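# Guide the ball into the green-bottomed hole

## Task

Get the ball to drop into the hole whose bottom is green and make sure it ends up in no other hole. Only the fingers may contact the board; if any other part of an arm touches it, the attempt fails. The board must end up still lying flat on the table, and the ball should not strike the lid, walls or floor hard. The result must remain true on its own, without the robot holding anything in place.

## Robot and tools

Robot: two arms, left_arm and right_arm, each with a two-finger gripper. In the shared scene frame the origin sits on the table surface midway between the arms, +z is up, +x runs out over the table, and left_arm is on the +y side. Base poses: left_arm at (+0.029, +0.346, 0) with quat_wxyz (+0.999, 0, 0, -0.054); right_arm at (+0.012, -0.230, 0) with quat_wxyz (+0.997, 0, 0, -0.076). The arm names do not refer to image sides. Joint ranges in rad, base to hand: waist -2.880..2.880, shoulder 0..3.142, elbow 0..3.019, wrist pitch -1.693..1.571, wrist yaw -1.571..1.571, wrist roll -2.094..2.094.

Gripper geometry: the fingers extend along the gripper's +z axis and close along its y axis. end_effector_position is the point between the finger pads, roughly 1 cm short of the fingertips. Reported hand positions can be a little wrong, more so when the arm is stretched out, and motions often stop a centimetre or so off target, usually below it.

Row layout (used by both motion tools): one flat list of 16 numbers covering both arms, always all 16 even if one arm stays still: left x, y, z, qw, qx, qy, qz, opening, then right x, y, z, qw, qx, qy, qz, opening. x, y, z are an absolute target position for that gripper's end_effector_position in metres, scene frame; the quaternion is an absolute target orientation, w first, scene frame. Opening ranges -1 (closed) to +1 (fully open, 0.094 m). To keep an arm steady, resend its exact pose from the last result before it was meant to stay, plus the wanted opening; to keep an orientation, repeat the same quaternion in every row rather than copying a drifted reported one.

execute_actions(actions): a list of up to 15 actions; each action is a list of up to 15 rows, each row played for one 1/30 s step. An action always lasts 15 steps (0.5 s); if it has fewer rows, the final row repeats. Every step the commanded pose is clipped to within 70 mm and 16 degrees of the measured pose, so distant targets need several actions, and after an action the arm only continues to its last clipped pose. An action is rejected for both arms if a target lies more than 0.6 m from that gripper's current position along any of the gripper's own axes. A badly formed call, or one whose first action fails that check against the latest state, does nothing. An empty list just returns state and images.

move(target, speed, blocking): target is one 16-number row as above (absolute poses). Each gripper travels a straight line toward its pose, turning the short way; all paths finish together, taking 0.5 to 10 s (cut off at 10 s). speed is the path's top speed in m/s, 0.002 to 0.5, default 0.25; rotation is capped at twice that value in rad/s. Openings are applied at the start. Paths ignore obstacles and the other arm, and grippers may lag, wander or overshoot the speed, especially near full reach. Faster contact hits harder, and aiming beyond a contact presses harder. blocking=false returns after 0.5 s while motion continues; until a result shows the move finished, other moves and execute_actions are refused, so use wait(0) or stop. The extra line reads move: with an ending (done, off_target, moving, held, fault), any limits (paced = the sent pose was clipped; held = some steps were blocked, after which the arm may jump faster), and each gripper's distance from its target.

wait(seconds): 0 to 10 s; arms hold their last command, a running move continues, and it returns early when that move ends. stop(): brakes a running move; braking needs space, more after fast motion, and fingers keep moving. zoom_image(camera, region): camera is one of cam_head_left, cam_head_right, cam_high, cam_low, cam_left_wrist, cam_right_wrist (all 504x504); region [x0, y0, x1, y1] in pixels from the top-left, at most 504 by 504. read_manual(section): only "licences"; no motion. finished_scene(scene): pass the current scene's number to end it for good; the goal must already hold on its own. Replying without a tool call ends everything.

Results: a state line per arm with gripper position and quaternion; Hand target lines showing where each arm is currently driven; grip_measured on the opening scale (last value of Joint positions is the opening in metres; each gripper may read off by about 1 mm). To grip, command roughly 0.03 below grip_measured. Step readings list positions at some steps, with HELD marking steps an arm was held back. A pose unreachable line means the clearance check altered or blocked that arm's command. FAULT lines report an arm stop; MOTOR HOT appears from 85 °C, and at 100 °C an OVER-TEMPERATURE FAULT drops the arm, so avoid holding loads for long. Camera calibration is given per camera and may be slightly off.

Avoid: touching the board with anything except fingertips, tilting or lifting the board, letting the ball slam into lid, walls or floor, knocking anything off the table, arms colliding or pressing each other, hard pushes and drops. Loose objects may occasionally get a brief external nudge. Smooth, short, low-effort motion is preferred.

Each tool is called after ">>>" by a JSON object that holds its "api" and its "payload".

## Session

>>> {"api": "execute_actions", "payload": {"actions": []}}

Scene clock: 0.00 s.
left_arm: end_effector_position=(+0.4423, -0.2034, +0.3403) grip_measured=+1.000 end_effector_quat_wxyz=(+0.598, +0.336, +0.703, +0.191) | right_arm: end_effector_position=(+0.5622, -0.4908, +0.1984) grip_measured=+1.000 end_effector_quat_wxyz=(+0.553, +0.616, +0.561, -0.005)
Joint positions: left_arm=[-1.023  1.709  1.467 -0.138 -0.96   0.438  0.094] | right_arm=[-0.157  1.553  0.963  0.134  0.486  1.049  0.094]
Joint velocities: left_arm=[-0.024  0.005  0.002  0.002 -0.081 -0.007  0.   ] | right_arm=[ 0.005 -0.005  0.002 -0.017  0.037  0.037  0.   ]
Motor temperatures (°C, as the motors report them): left_arm=[22 22 22 19 18 20] | right_arm=[19 23 27 21 22 18]
Hand target (left_arm): +0.445, -0.208, +0.351; +0.605, +0.329, +0.702, +0.185
Hand target (right_arm): +0.569, -0.493, +0.207; +0.559, +0.615, +0.556, -0.001
camera_calibration (this result's frames):
cam_left_wrist: T_world_to_cam=[[-0.260136, -0.699253, -0.665863, 0.19448], [-0.618287, 0.650314, -0.441375, 0.561407], [0.741654, 0.296877, -0.60151, 0.0579332], [0, 0, 0, 1]] pos_world=[0.354735, -0.246299, 0.412135]
cam_right_wrist: T_world_to_cam=[[-0.692485, -0.238589, -0.680837, 0.404957], [-0.0611256, 0.959741, -0.274155, 0.567207], [0.718838, -0.148232, -0.67919, -0.218366], [0, 0, 0, 1]] pos_world=[0.472068, -0.480122, 0.282901]

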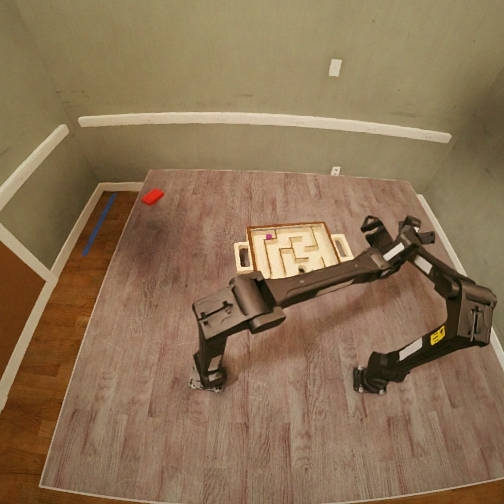

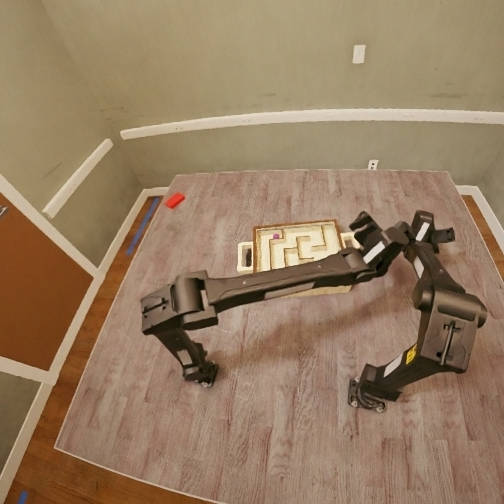

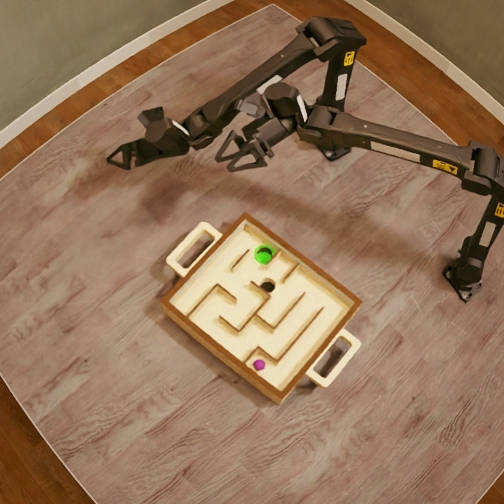

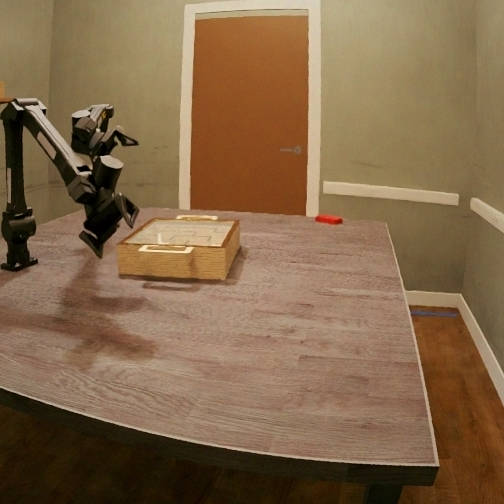

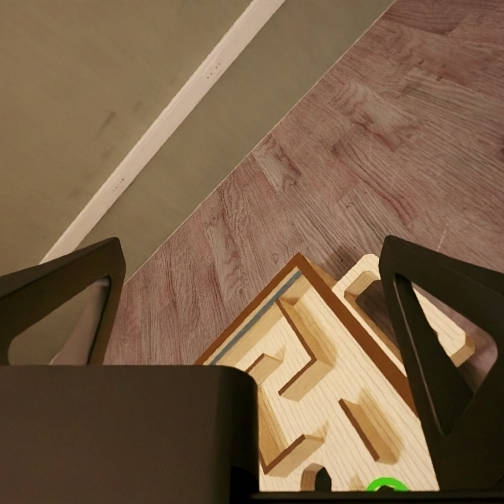

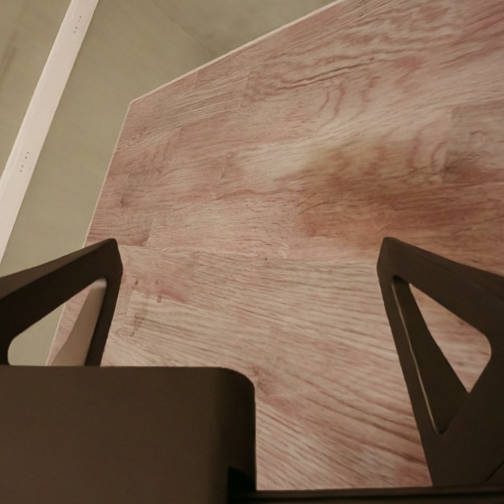

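>>> {"api": "move", "payload": {"target": [0.515,0.225,0.24,0,-0.096,0.9954,0,-0.2,0.569,-0.493,0.207,0.559,0.615,0.556,-0.001,-0.2], "speed": 0.3}}

>>> {"api": "move", "payload": {"target": [0.515,0.225,0.19,0,-0.096,0.9954,0,-0.2,0.59,-0.225,0.2,0,-0.096,0.9954,0,-0.2], "speed": 0.3}}

>>> {"api": "zoom_image", "payload": {"camera": "cam_high", "region": [150,190,380,420]}}

Scene clock: 21.20 s.
left_arm: end_effector_position=(+0.4979, +0.2310, +0.2305) grip_measured=-0.197 end_effector_quat_wxyz=(-0.015, -0.107, +0.994, -0.004) | right_arm: end_effector_position=(+0.5622, -0.4908, +0.1984) grip_measured=-0.198 end_effector_quat_wxyz=(+0.553, +0.616, +0.561, -0.005)
Joint positions: left_arm=[-0.124  1.619  1.542 -1.52   0.018 -0.447  0.038] | right_arm=[-0.157  1.553  0.963  0.134  0.486  1.049  0.038]
Joint velocities: left_arm=[ 0.005 -0.005  0.022 -0.022 -0.007  0.022  0.001] | right_arm=[ 0.005 -0.015 -0.017 -0.017  0.022  0.095  0.   ]
Motor temperatures (°C, as the motors report them): left_arm=[22 23 26 19 18 20] | right_arm=[19 23 30 21 22 18]
Hand target (left_arm): +0.509, +0.226, +0.243; -0.005, -0.101, +0.995, -0.009
Hand target (right_arm): +0.569, -0.493, +0.207; +0.559, +0.615, +0.556, -0.001
Off the commanded pose (left_arm): 0.021 m, 2 deg.
Off the commanded pose (right_arm): 0.011 m, 1 deg.
move: off_target (left_arm, right_arm)
camera_calibration (this result's frames):
cam_left_wrist: T_world_to_cam=[[0.214204, -0.976548, 0.0217088, 0.109022], [-0.772269, -0.155704, 0.61592, 0.283962], [-0.598095, -0.148698, -0.78751, 0.634517], [0, 0, 0, 1]] pos_world=[0.575444, 0.24503, 0.322423]
cam_right_wrist: T_world_to_cam=[[-0.692485, -0.238589, -0.680837, 0.404957], [-0.0611256, 0.959741, -0.274155, 0.567207], [0.718838, -0.148232, -0.67919, -0.218366], [0, 0, 0, 1]] pos_world=[0.472068, -0.480122, 0.282901]

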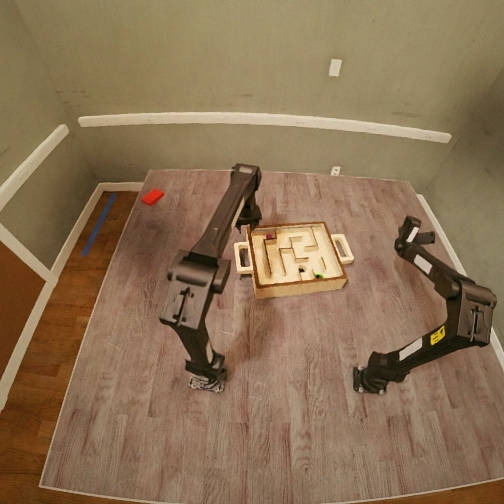

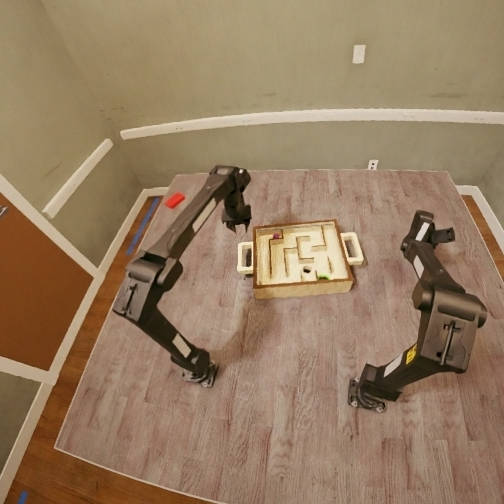

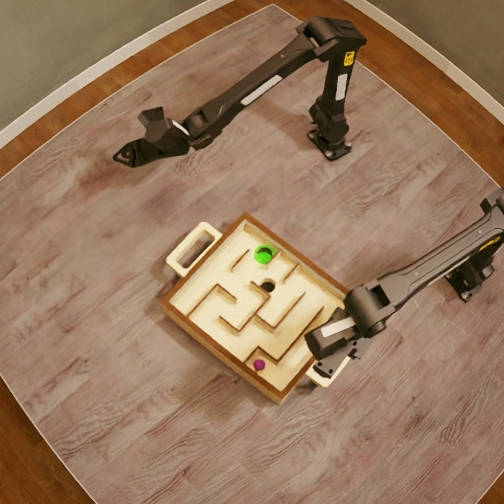

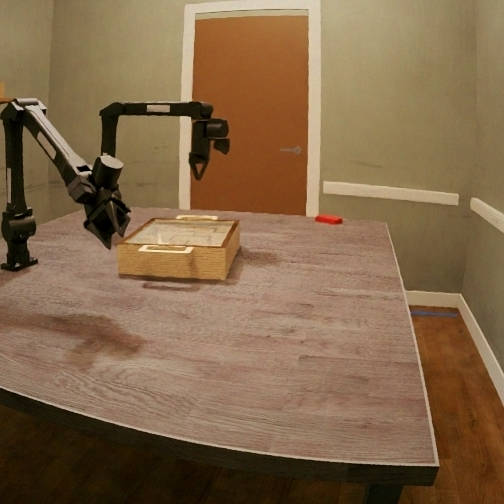

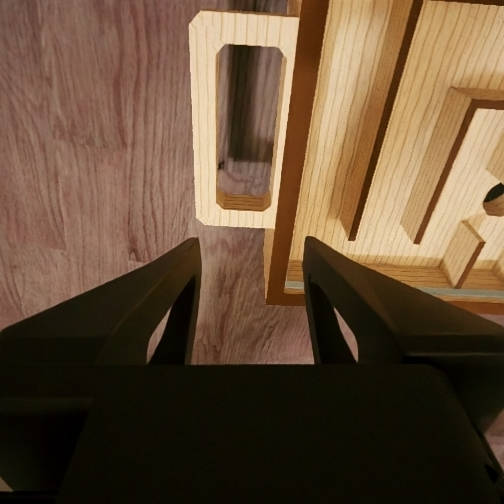

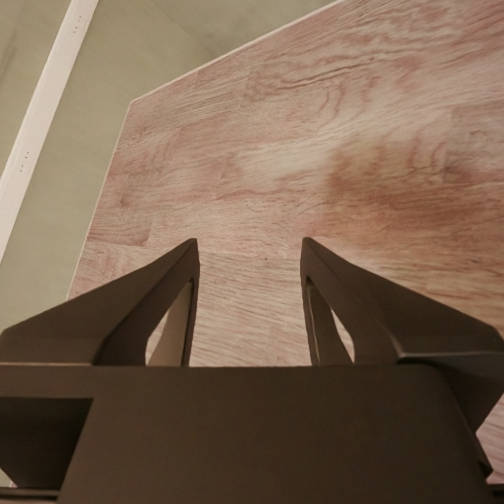

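Scene clock: 25.20 s.
left_arm: end_effector_position=(+0.5111, +0.2305, +0.2048) grip_measured=-0.197 end_effector_quat_wxyz=(+0.007, -0.104, +0.995, -0.004) | right_arm: end_effector_position=(+0.5730, -0.2246, +0.2019) grip_measured=-0.198 end_effector_quat_wxyz=(-0.001, -0.080, +0.997, +0.005)
Joint positions: left_arm=[-0.124  1.633  1.492 -1.413  0.003 -0.441  0.038] | right_arm=[ 0.161  1.821  1.735 -1.488 -0.009 -0.151  0.038]
Joint velocities: left_arm=[-0.015  0.005 -0.007 -0.002  0.022  0.022  0.   ] | right_arm=[-0.024 -0.015  0.017  0.007  0.051 -0.081 -0.   ]
Motor temperatures (°C, as the motors report them): left_arm=[22 23 25 19 18 20] | right_arm=[19 23 30 21 22 18]
Hand target (left_arm): +0.514, +0.225, +0.190; +0.000, -0.096, +0.995, +0.000
Hand target (right_arm): +0.585, -0.224, +0.201; -0.002, -0.088, +0.996, +0.004
Off the commanded pose (left_arm): 0.016 m, 1 deg.
Off the commanded pose (right_arm): 0.017 m, 2 deg.
move: off_target (left_arm, right_arm)
camera_calibration (this result's frames):
cam_left_wrist: T_world_to_cam=[[0.20672, -0.97804, 0.0265403, 0.109414], [-0.800011, -0.153351, 0.580057, 0.330924], [-0.563249, -0.141142, -0.814143, 0.608068], [0, 0, 0, 1]] pos_world=[0.584619, 0.243582, 0.300195]
cam_right_wrist: T_world_to_cam=[[0.152994, -0.988148, -0.0124988, -0.309379], [-0.796007, -0.130721, 0.591003, 0.314845], [-0.585632, -0.080471, -0.806572, 0.604068], [0, 0, 0, 1]] pos_world=[0.651714, -0.215945, 0.297283]

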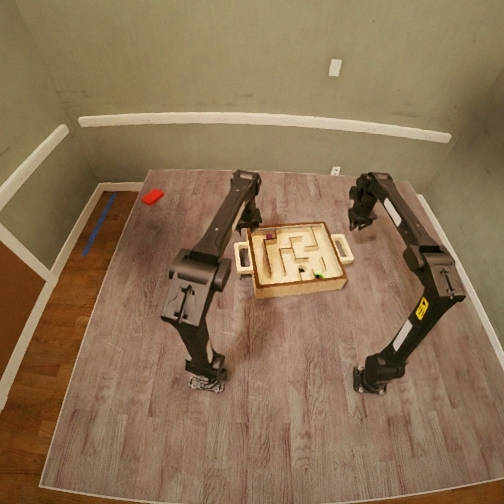

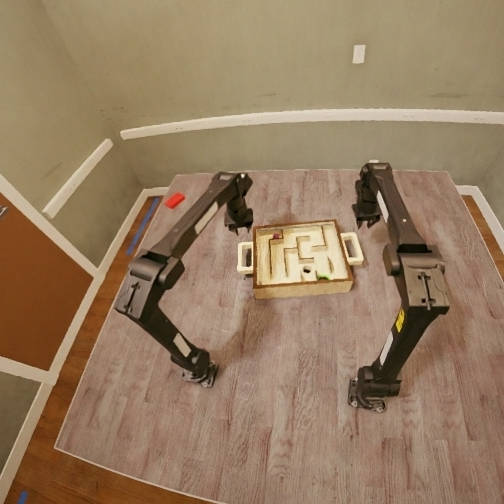

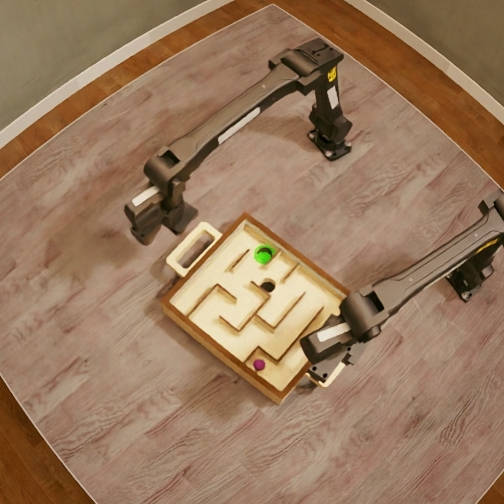

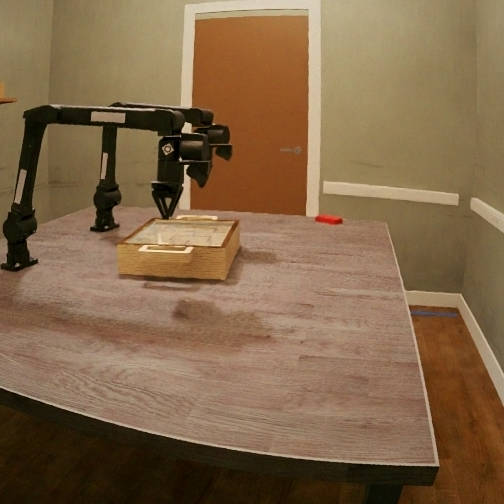

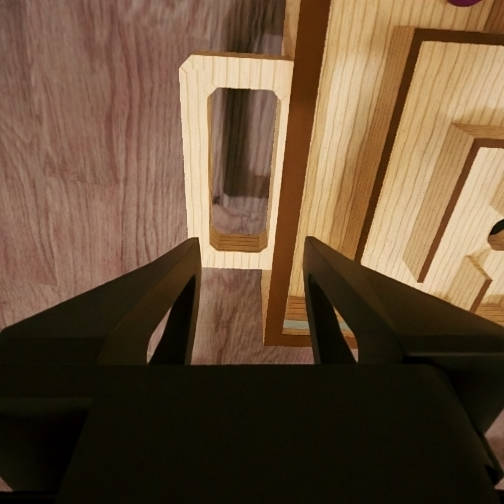

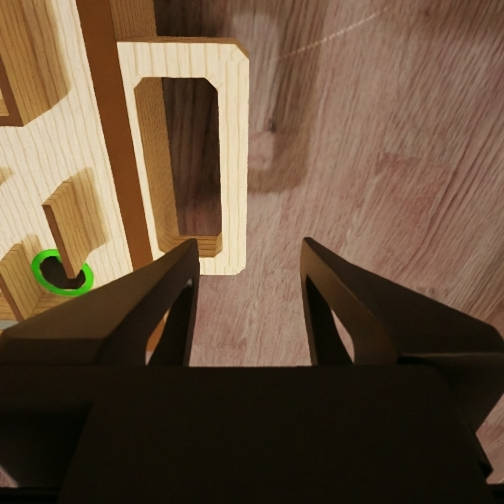

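Region (150, 190, 380, 420) of cam_high's 504x504 image, scaled by 2.191, with more detail than that image has.

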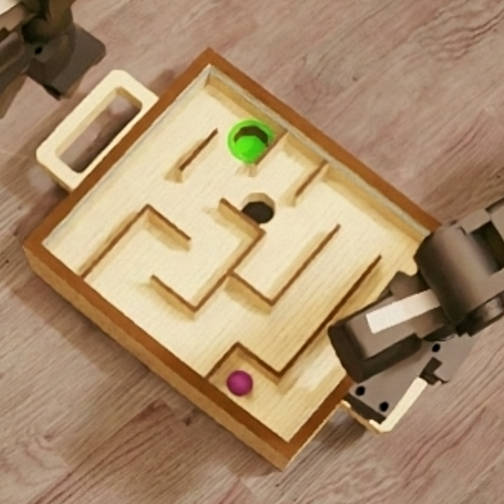

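>>> {"api": "move", "payload": {"target": [0.503,0.25,0.125,0,-0.075,0.9972,0,-0.2,0.578,-0.216,0.125,0,-0.075,0.9972,0,-0.2], "speed": 0.15}}

Scene clock: 35.90 s.
left_arm: end_effector_position=(+0.4967, +0.2465, +0.1355) grip_measured=-0.197 end_effector_quat_wxyz=(+0.003, -0.075, +0.997, -0.002) | right_arm: end_effector_position=(+0.5757, -0.2197, +0.1443) grip_measured=-0.198 end_effector_quat_wxyz=(+0.010, -0.077, +0.997, +0.001)
Joint positions: left_arm=[-0.098  1.636  1.31  -1.237  0.003 -0.357  0.038] | right_arm=[ 0.171  1.838  1.606 -1.319 -0.002 -0.136  0.038]
Joint velocities: left_arm=[-0.015 -0.005 -0.012 -0.007 -0.051 -0.007  0.   ] | right_arm=[-0.015  0.005  0.007  0.007 -0.022  0.081 -0.001]
Motor temperatures (°C, as the motors report them): left_arm=[22 23 25 19 18 20] | right_arm=[19 24 31 21 22 18]
Hand target (left_arm): +0.501, +0.250, +0.125; +0.000, -0.075, +0.997, -0.000
Hand target (right_arm): +0.579, -0.216, +0.125; +0.000, -0.075, +0.997, +0.000
Off the commanded pose (left_arm): 0.013 m, 0 deg.
Off the commanded pose (right_arm): 0.020 m, 1 deg.
move: off_target (left_arm, right_arm)
camera_calibration (this result's frames):
cam_left_wrist: T_world_to_cam=[[0.149542, -0.988513, 0.0218972, 0.161454], [-0.802274, -0.108364, 0.587038, 0.351114], [-0.577922, -0.105354, -0.809263, 0.543606], [0, 0, 0, 1]] pos_world=[0.571708, 0.254919, 0.230268]
cam_right_wrist: T_world_to_cam=[[0.148587, -0.988896, -0.00264849, -0.30475], [-0.810142, -0.123263, 0.573128, 0.364026], [-0.56709, -0.0830136, -0.819462, 0.550202], [0, 0, 0, 1]] pos_world=[0.652209, -0.210821, 0.241429]

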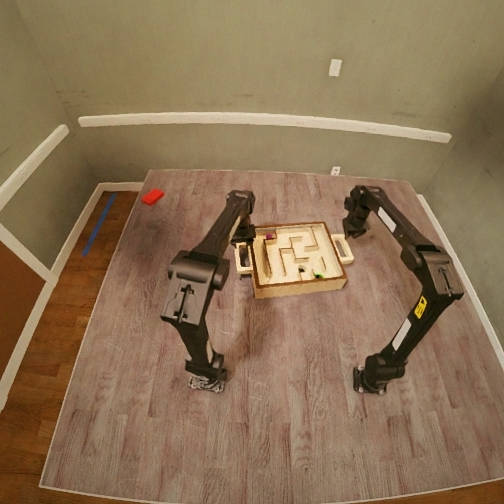

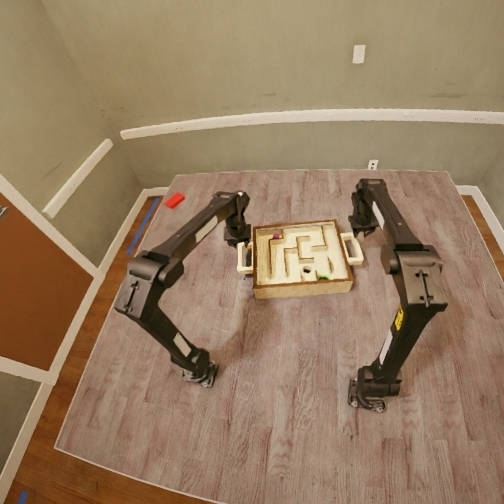

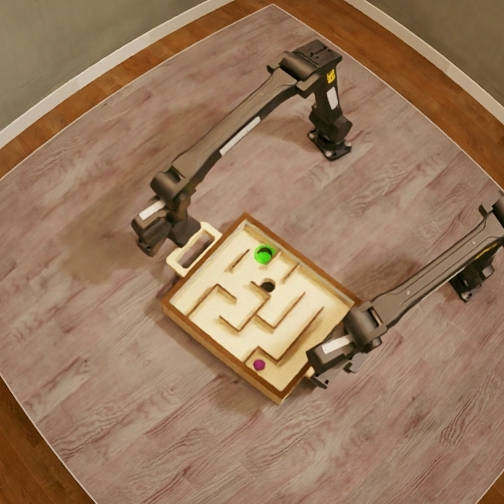

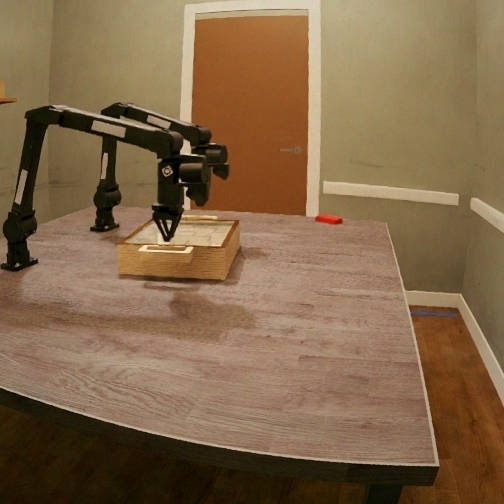

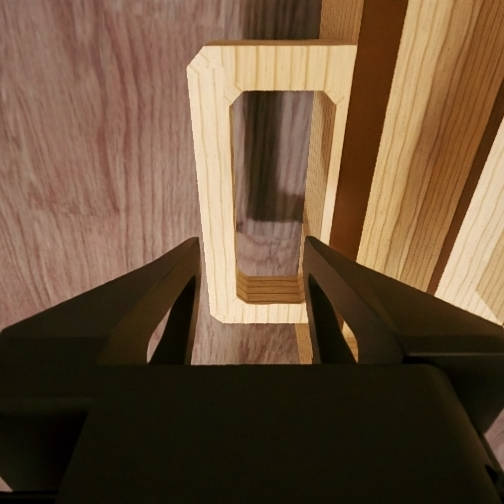

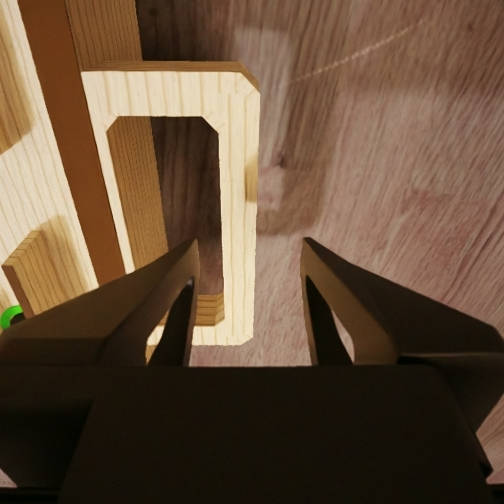

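>>> {"api": "move", "payload": {"target": [0.495,0.266,0.105,0,-0.075,0.9972,0,-0.2,0.571,-0.21,0.1,0,-0.075,0.9972,0,-0.2], "speed": 0.08}}

Scene clock: 44.87 s.
left_arm: end_effector_position=(+0.4914, +0.2619, +0.1143) grip_measured=-0.197 end_effector_quat_wxyz=(+0.002, -0.075, +0.997, -0.002) | right_arm: end_effector_position=(+0.5693, -0.2137, +0.1198) grip_measured=-0.198 end_effector_quat_wxyz=(+0.011, -0.077, +0.997, +0.000)
Joint positions: left_arm=[-0.069  1.636  1.251 -1.18   0.003 -0.327  0.038] | right_arm=[ 0.182  1.838  1.54  -1.251 -0.002 -0.125  0.038]
Joint velocities: left_arm=[-0.005 -0.005  0.017 -0.012 -0.051  0.037  0.   ] | right_arm=[ 0.005 -0.015 -0.002 -0.002 -0.007  0.022  0.   ]
Motor temperatures (°C, as the motors report them): left_arm=[22 23 25 19 18 20] | right_arm=[19 24 31 21 22 18]
Hand target (left_arm): +0.494, +0.266, +0.105; -0.000, -0.075, +0.997, -0.000
Hand target (right_arm): +0.571, -0.210, +0.100; -0.000, -0.075, +0.997, -0.000
Off the commanded pose (left_arm): 0.011 m, 0 deg.
Off the commanded pose (right_arm): 0.020 m, 1 deg.
move: off_target (left_arm, right_arm)
camera_calibration (this result's frames):
cam_left_wrist: T_world_to_cam=[[0.149187, -0.988578, 0.0213727, 0.17817], [-0.801729, -0.108282, 0.587797, 0.360588], [-0.578769, -0.104827, -0.808726, 0.525259], [0, 0, 0, 1]] pos_world=[0.566517, 0.270241, 0.20903]
cam_right_wrist: T_world_to_cam=[[0.148208, -0.988953, -0.00232238, -0.297781], [-0.811051, -0.12289, 0.571921, 0.374326], [-0.565889, -0.0828797, -0.820305, 0.526465], [0, 0, 0, 1]] pos_world=[0.645652, -0.204858, 0.217086]

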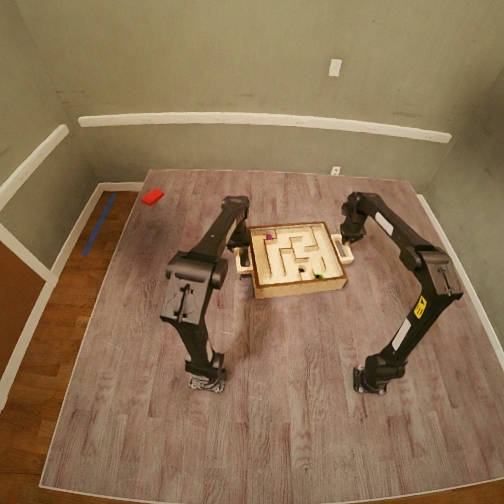

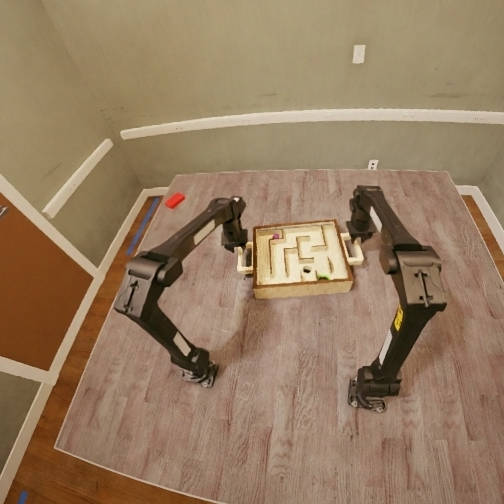

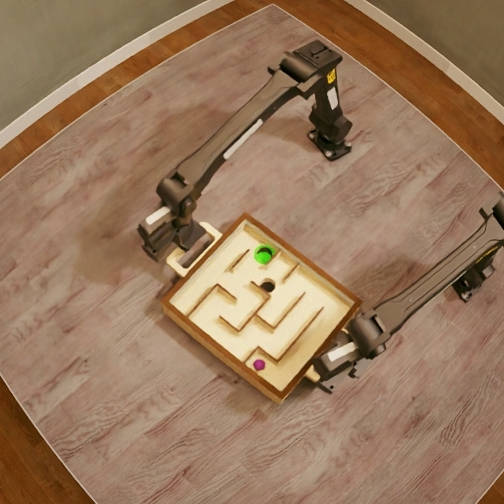

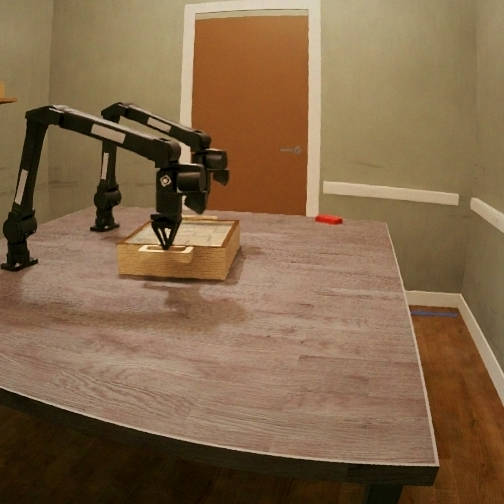

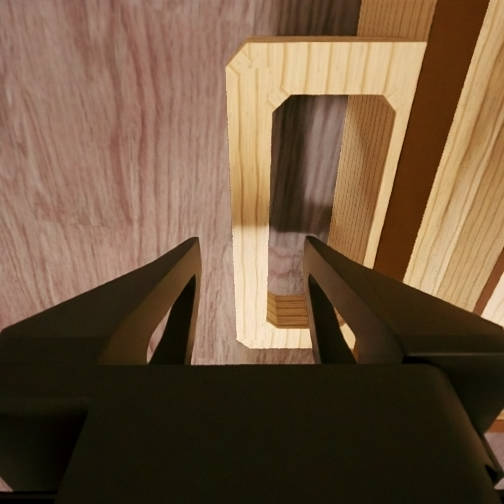

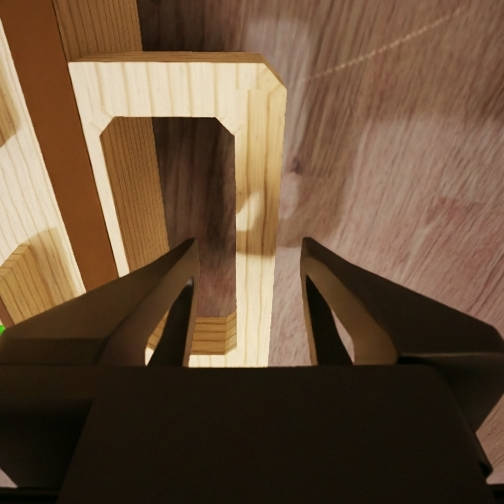

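>>> {"api": "move", "payload": {"target": [0.495,0.266,0.064,0,-0.075,0.9972,0,-0.2,0.571,-0.212,0.058,0,-0.075,0.9972,0,-0.2], "speed": 0.05}}

Scene clock: 51.07 s.
left_arm: end_effector_position=(+0.4925, +0.2617, +0.0768) grip_measured=-0.197 end_effector_quat_wxyz=(+0.006, -0.074, +0.997, -0.003) | right_arm: end_effector_position=(+0.5709, -0.2137, +0.0777) grip_measured=-0.198 end_effector_quat_wxyz=(+0.011, -0.077, +0.997, +0.000)
Joint positions: left_arm=[-0.069  1.676  1.194 -1.075  0.003 -0.325  0.038] | right_arm=[ 0.182  1.879  1.484 -1.154 -0.002 -0.124  0.038]
Joint velocities: left_arm=[-0.015  0.005  0.002  0.017 -0.007 -0.022  0.   ] | right_arm=[-0.005 -0.005  0.002  0.012  0.022 -0.007  0.001]
Motor temperatures (°C, as the motors report them): left_arm=[22 23 25 19 18 20] | right_arm=[19 24 30 21 22 18]
Hand target (left_arm): +0.494, +0.266, +0.065; -0.000, -0.075, +0.997, -0.000
Hand target (right_arm): +0.571, -0.212, +0.058; -0.000, -0.075, +0.997, -0.000
Off the commanded pose (left_arm): 0.014 m, 1 deg.
Off the commanded pose (right_arm): 0.020 m, 1 deg.
move: off_target (left_arm, right_arm)
camera_calibration (this result's frames):
cam_left_wrist: T_world_to_cam=[[0.147518, -0.988776, 0.0236819, 0.179318], [-0.806071, -0.106316, 0.582191, 0.385564], [-0.573139, -0.104973, -0.812707, 0.493058], [0, 0, 0, 1]] pos_world=[0.56693, 0.270054, 0.171993]
cam_right_wrist: T_world_to_cam=[[0.147453, -0.989066, -0.00238386, -0.297653], [-0.810926, -0.122274, 0.572231, 0.399729], [-0.566266, -0.0824439, -0.820089, 0.493104], [0, 0, 0, 1]] pos_world=[0.647268, -0.204869, 0.174942]

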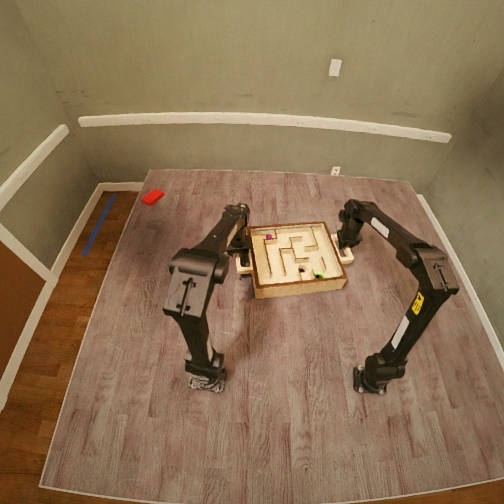

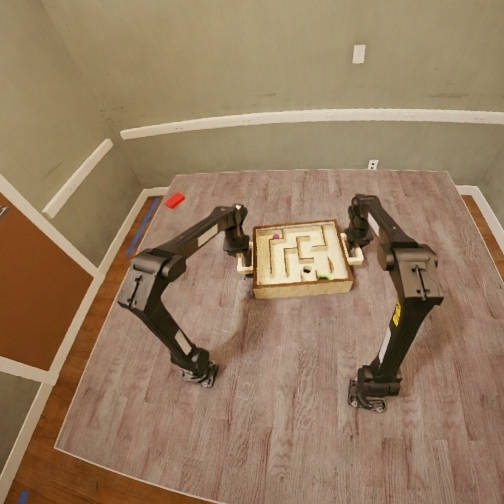

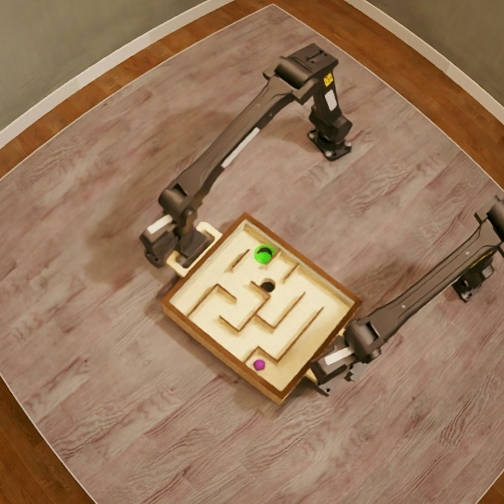

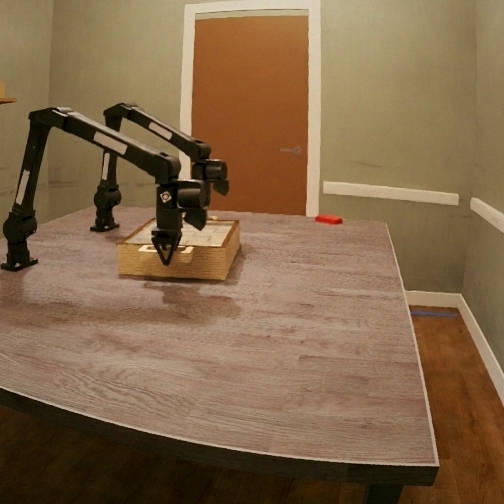

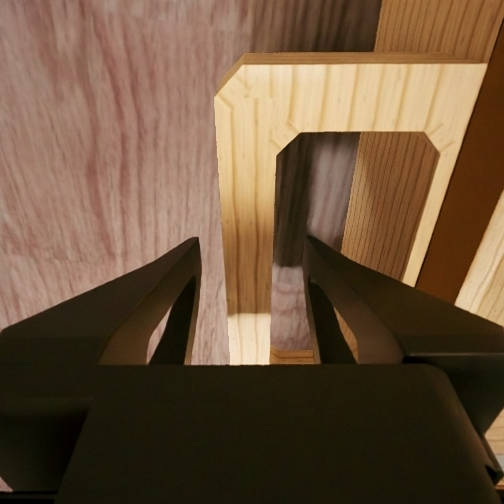

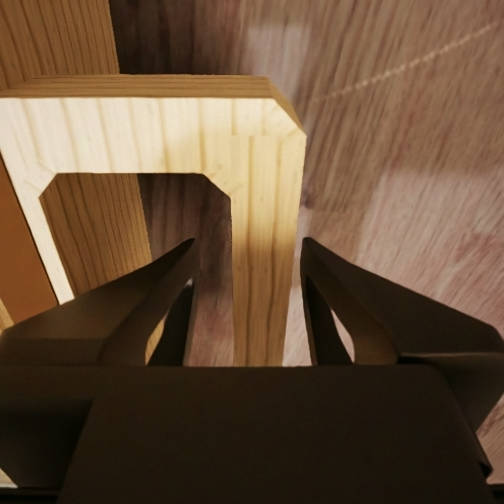

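>>> {"api": "execute_actions", "payload": {"actions": [[[0.494,0.264,0.068,0,-0.075,0.9972,0,-0.2,0.571,-0.217,0.062,0,-0.075,0.9972,0,-0.2]],[[0.494,0.264,0.068,0,-0.075,0.9972,0,-0.75,0.571,-0.217,0.062,0,-0.075,0.9972,0,-0.75]],[[0.494,0.264,0.068,0,-0.075,0.9972,0,-0.75,0.571,-0.217,0.062,0,-0.075,0.9972,0,-0.75]]]}}

>>> {"api": "move", "payload": {"target": [0.5,0.262,0.155,0.04,-0.075,0.9972,0,-0.75,0.578,-0.217,0.165,0.04,-0.075,0.9972,0,-0.75], "speed": 0.04}}

>>> {"api": "zoom_image", "payload": {"camera": "cam_high", "region": [150,190,380,420]}}

Scene clock: 63.10 s.
left_arm: end_effector_position=(+0.4924, +0.2632, +0.0765) grip_measured=-0.692 end_effector_quat_wxyz=(+0.006, -0.075, +0.997, -0.000) | right_arm: end_effector_position=(+0.5711, -0.2161, +0.0777) grip_measured=-0.676 end_effector_quat_wxyz=(+0.011, -0.072, +0.997, -0.000)
Joint positions: left_arm=[-0.067  1.676  1.193 -1.075 -0.002 -0.325  0.014] | right_arm=[ 0.178  1.879  1.484 -1.153 -0.    -0.118  0.015]
Joint velocities: left_arm=[-0.005  0.005  0.007  0.002  0.022 -0.081 -0.001] | right_arm=[ 0.015 -0.015 -0.012 -0.007 -0.051 -0.007  0.   ]
Motor temperatures (°C, as the motors report them): left_arm=[22 23 25 19 18 20] | right_arm=[19 24 30 21 22 18]
Hand target (left_arm): +0.494, +0.264, +0.068; +0.000, -0.075, +0.997, -0.000
Hand target (right_arm): +0.571, -0.217, +0.062; +0.000, -0.075, +0.997, -0.000
Off the commanded pose (left_arm): 0.009 m, 1 deg.
Off the commanded pose (right_arm): 0.016 m, 1 deg.
Step readings (end_effector_position; steps 1 to 15: 1st action; 16 to 30: 2nd action; 31 to 45: 3rd action):
0: left_arm (+0.4925, +0.2617, +0.0768) | right_arm (+0.5710, -0.2137, +0.0777)
1: left_arm (+0.4925, +0.2617, +0.0768) | right_arm (+0.5710, -0.2137, +0.0777)
2: left_arm (+0.4925, +0.2617, +0.0768) | right_arm (+0.5710, -0.2137, +0.0777)
4: left_arm (+0.4925, +0.2617, +0.0768) | right_arm (+0.5710, -0.2137, +0.0777)
8: left_arm (+0.4925, +0.2617, +0.0768) | right_arm (+0.5710, -0.2137, +0.0777)
15: left_arm (+0.4925, +0.2617, +0.0768) | right_arm (+0.5710, -0.2137, +0.0777)
16: left_arm (+0.4925, +0.2617, +0.0768) | right_arm (+0.5710, -0.2137, +0.0777)
17: left_arm (+0.4925, +0.2617, +0.0768) | right_arm (+0.5710, -0.2147, +0.0777)
19: left_arm (+0.4924, +0.2632, +0.0765) | right_arm (+0.5711, -0.2160, +0.0777)
23: left_arm (+0.4924, +0.2632, +0.0765) | right_arm (+0.5711, -0.2161, +0.0777)
30: left_arm (+0.4924, +0.2632, +0.0765) | right_arm (+0.5711, -0.2161, +0.0777)
31: left_arm (+0.4924, +0.2632, +0.0765) | right_arm (+0.5711, -0.2161, +0.0777)
32: left_arm (+0.4924, +0.2632, +0.0765) | right_arm (+0.5711, -0.2161, +0.0777)
34: left_arm (+0.4924, +0.2632, +0.0765) | right_arm (+0.5711, -0.2161, +0.0777)
38: left_arm (+0.4924, +0.2632, +0.0765) | right_arm (+0.5711, -0.2161, +0.0777)
45: end_effector_position above
camera_calibration (this result's frames):
cam_left_wrist: T_world_to_cam=[[0.148711, -0.98871, 0.018379, 0.180608], [-0.806048, -0.110428, 0.581457, 0.386952], [-0.572862, -0.101283, -0.81337, 0.49191], [0, 0, 0, 1]] pos_world=[0.566841, 0.271121, 0.17179]
cam_right_wrist: T_world_to_cam=[[0.137605, -0.990487, -0.000913789, -0.294852], [-0.812553, -0.113413, 0.571748, 0.402522], [-0.566412, -0.0779331, -0.820429, 0.494139], [0, 0, 0, 1]] pos_world=[0.64753, -0.207886, 0.174995]

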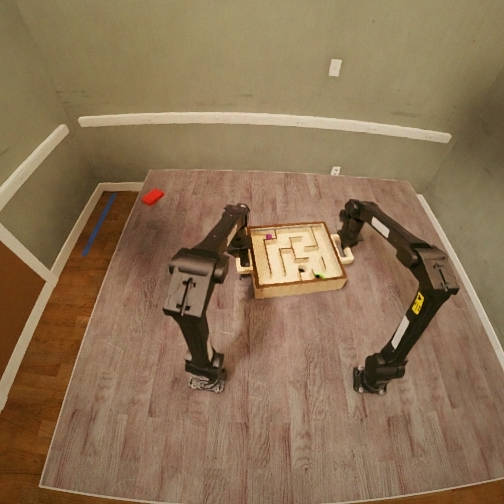

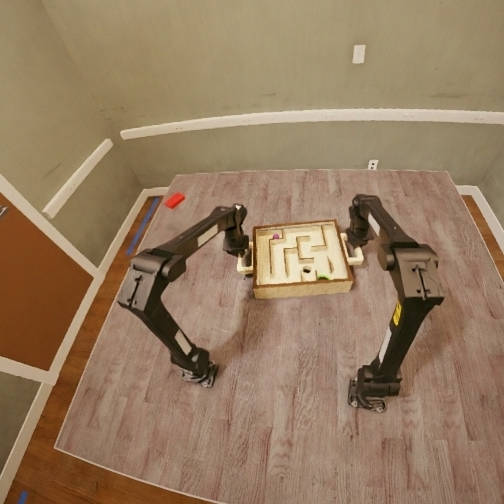

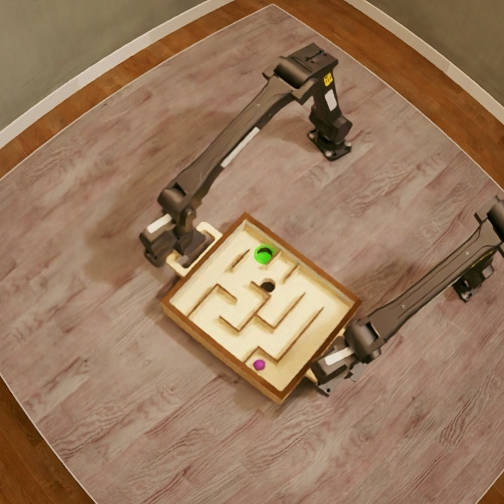

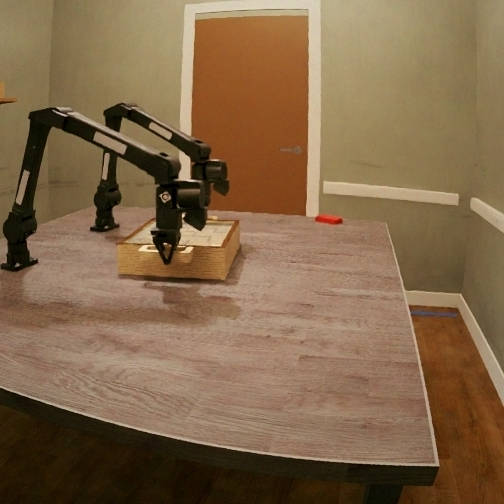

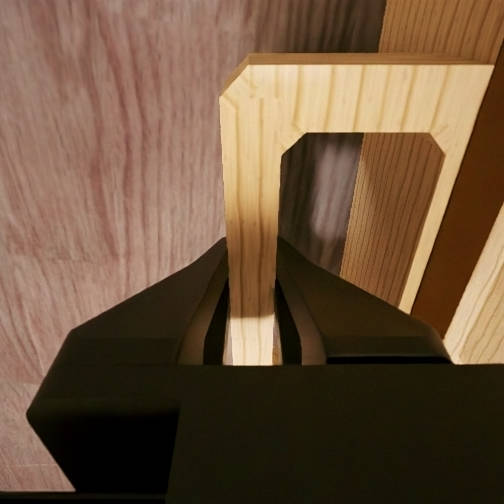

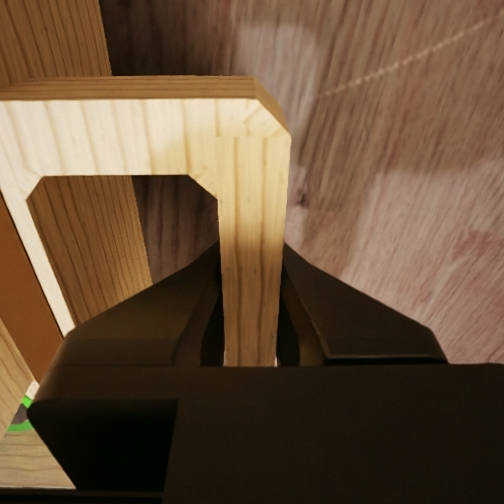

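Scene clock: 65.57 s.
left_arm: end_effector_position=(+0.4692, +0.2655, +0.0944) grip_measured=-0.692 end_effector_quat_wxyz=(-0.024, -0.077, +0.997, +0.008) | right_arm: end_effector_position=(+0.5495, -0.2135, +0.0869) grip_measured=-0.676 end_effector_quat_wxyz=(-0.026, -0.073, +0.997, +0.006)
Joint positions: left_arm=[-0.072  1.637  1.193 -1.177 -0.004 -0.336  0.014] | right_arm=[ 0.181  1.863  1.484 -1.244 -0.01  -0.117  0.015]
Joint velocities: left_arm=[ 0.005 -0.005  0.002  0.002 -0.007  0.037  0.   ] | right_arm=[ 0.005 -0.005  0.002  0.007 -0.007 -0.022  0.   ]
Motor temperatures (°C, as the motors report them): left_arm=[22 23 25 19 18 20] | right_arm=[19 24 30 21 22 18]
Hand target (left_arm): +0.497, +0.263, +0.154; +0.040, -0.075, +0.996, -0.000
Hand target (right_arm): +0.570, -0.217, +0.155; +0.040, -0.075, +0.996, -0.000
Off the commanded pose (left_arm): 0.068 m, 7 deg.
Off the commanded pose (right_arm): 0.083 m, 8 deg; position clipped at the last step of the last action.
move: off_target (left_arm, right_arm); limits=paced
camera_calibration (this result's frames):
cam_left_wrist: T_world_to_cam=[[0.154795, -0.987941, -0.00342904, 0.185015], [-0.768573, -0.122603, 0.627905, 0.3394], [-0.620753, -0.0945612, -0.778282, 0.510737], [0, 0, 0, 1]] pos_world=[0.549256, 0.272691, 0.185022]
cam_right_wrist: T_world_to_cam=[[0.138252, -0.990223, -0.0185555, -0.288157], [-0.767774, -0.118992, 0.629575, 0.349185], [-0.625627, -0.0727938, -0.776718, 0.519498], [0, 0, 0, 1]] pos_world=[0.632946, -0.205973, 0.178319]

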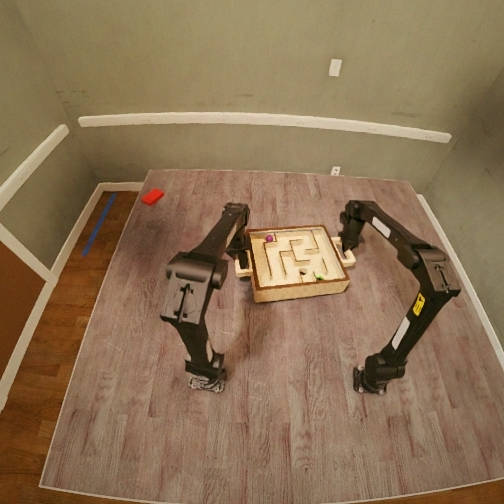

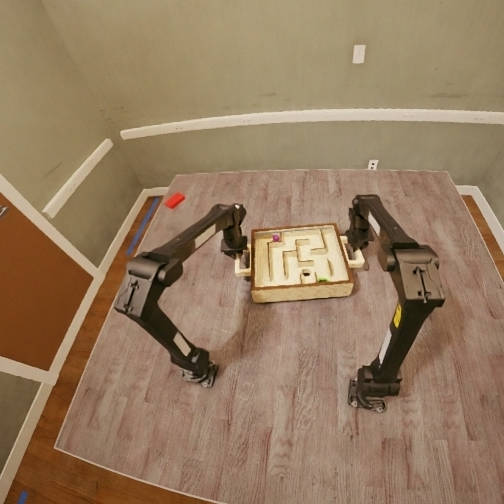

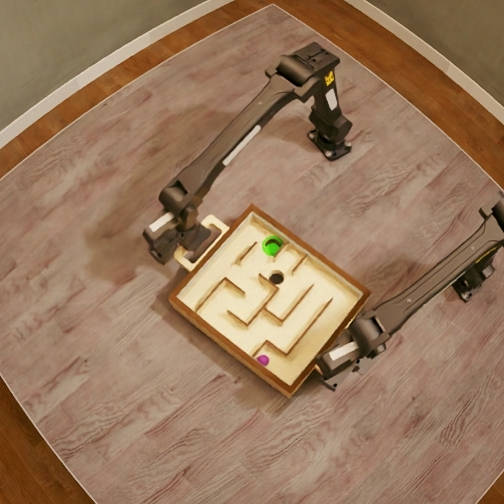

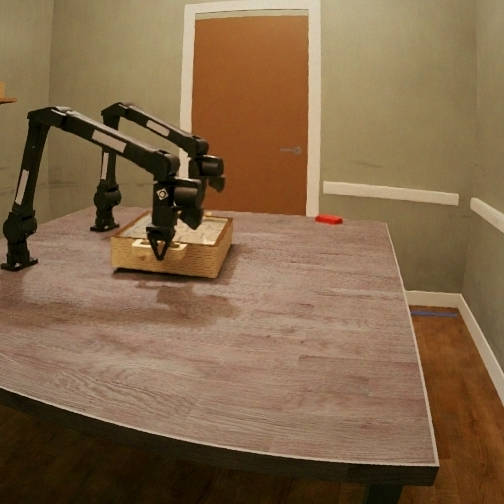

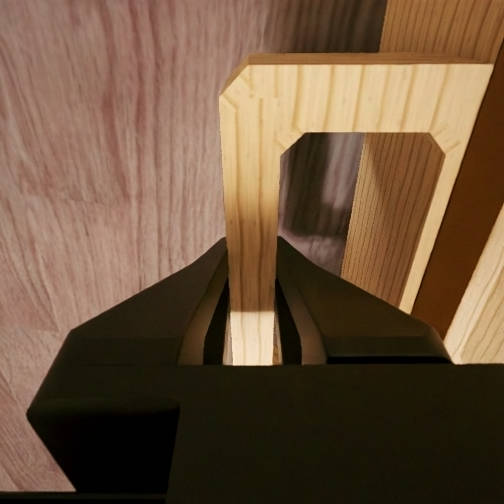

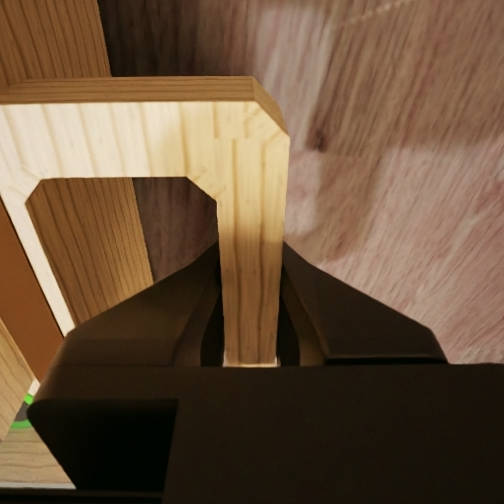

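Region (150, 190, 380, 420) of cam_high's 504x504 image, scaled by 2.191, with more detail than that image has.

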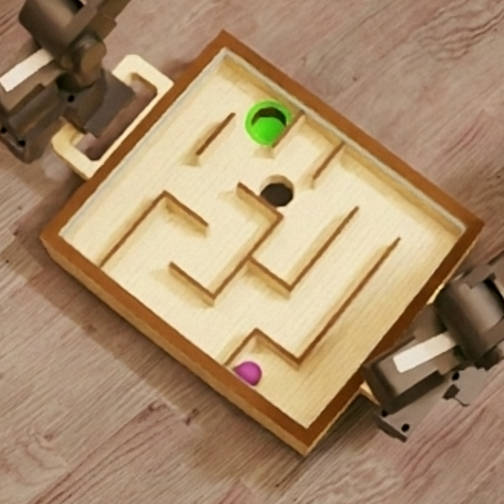

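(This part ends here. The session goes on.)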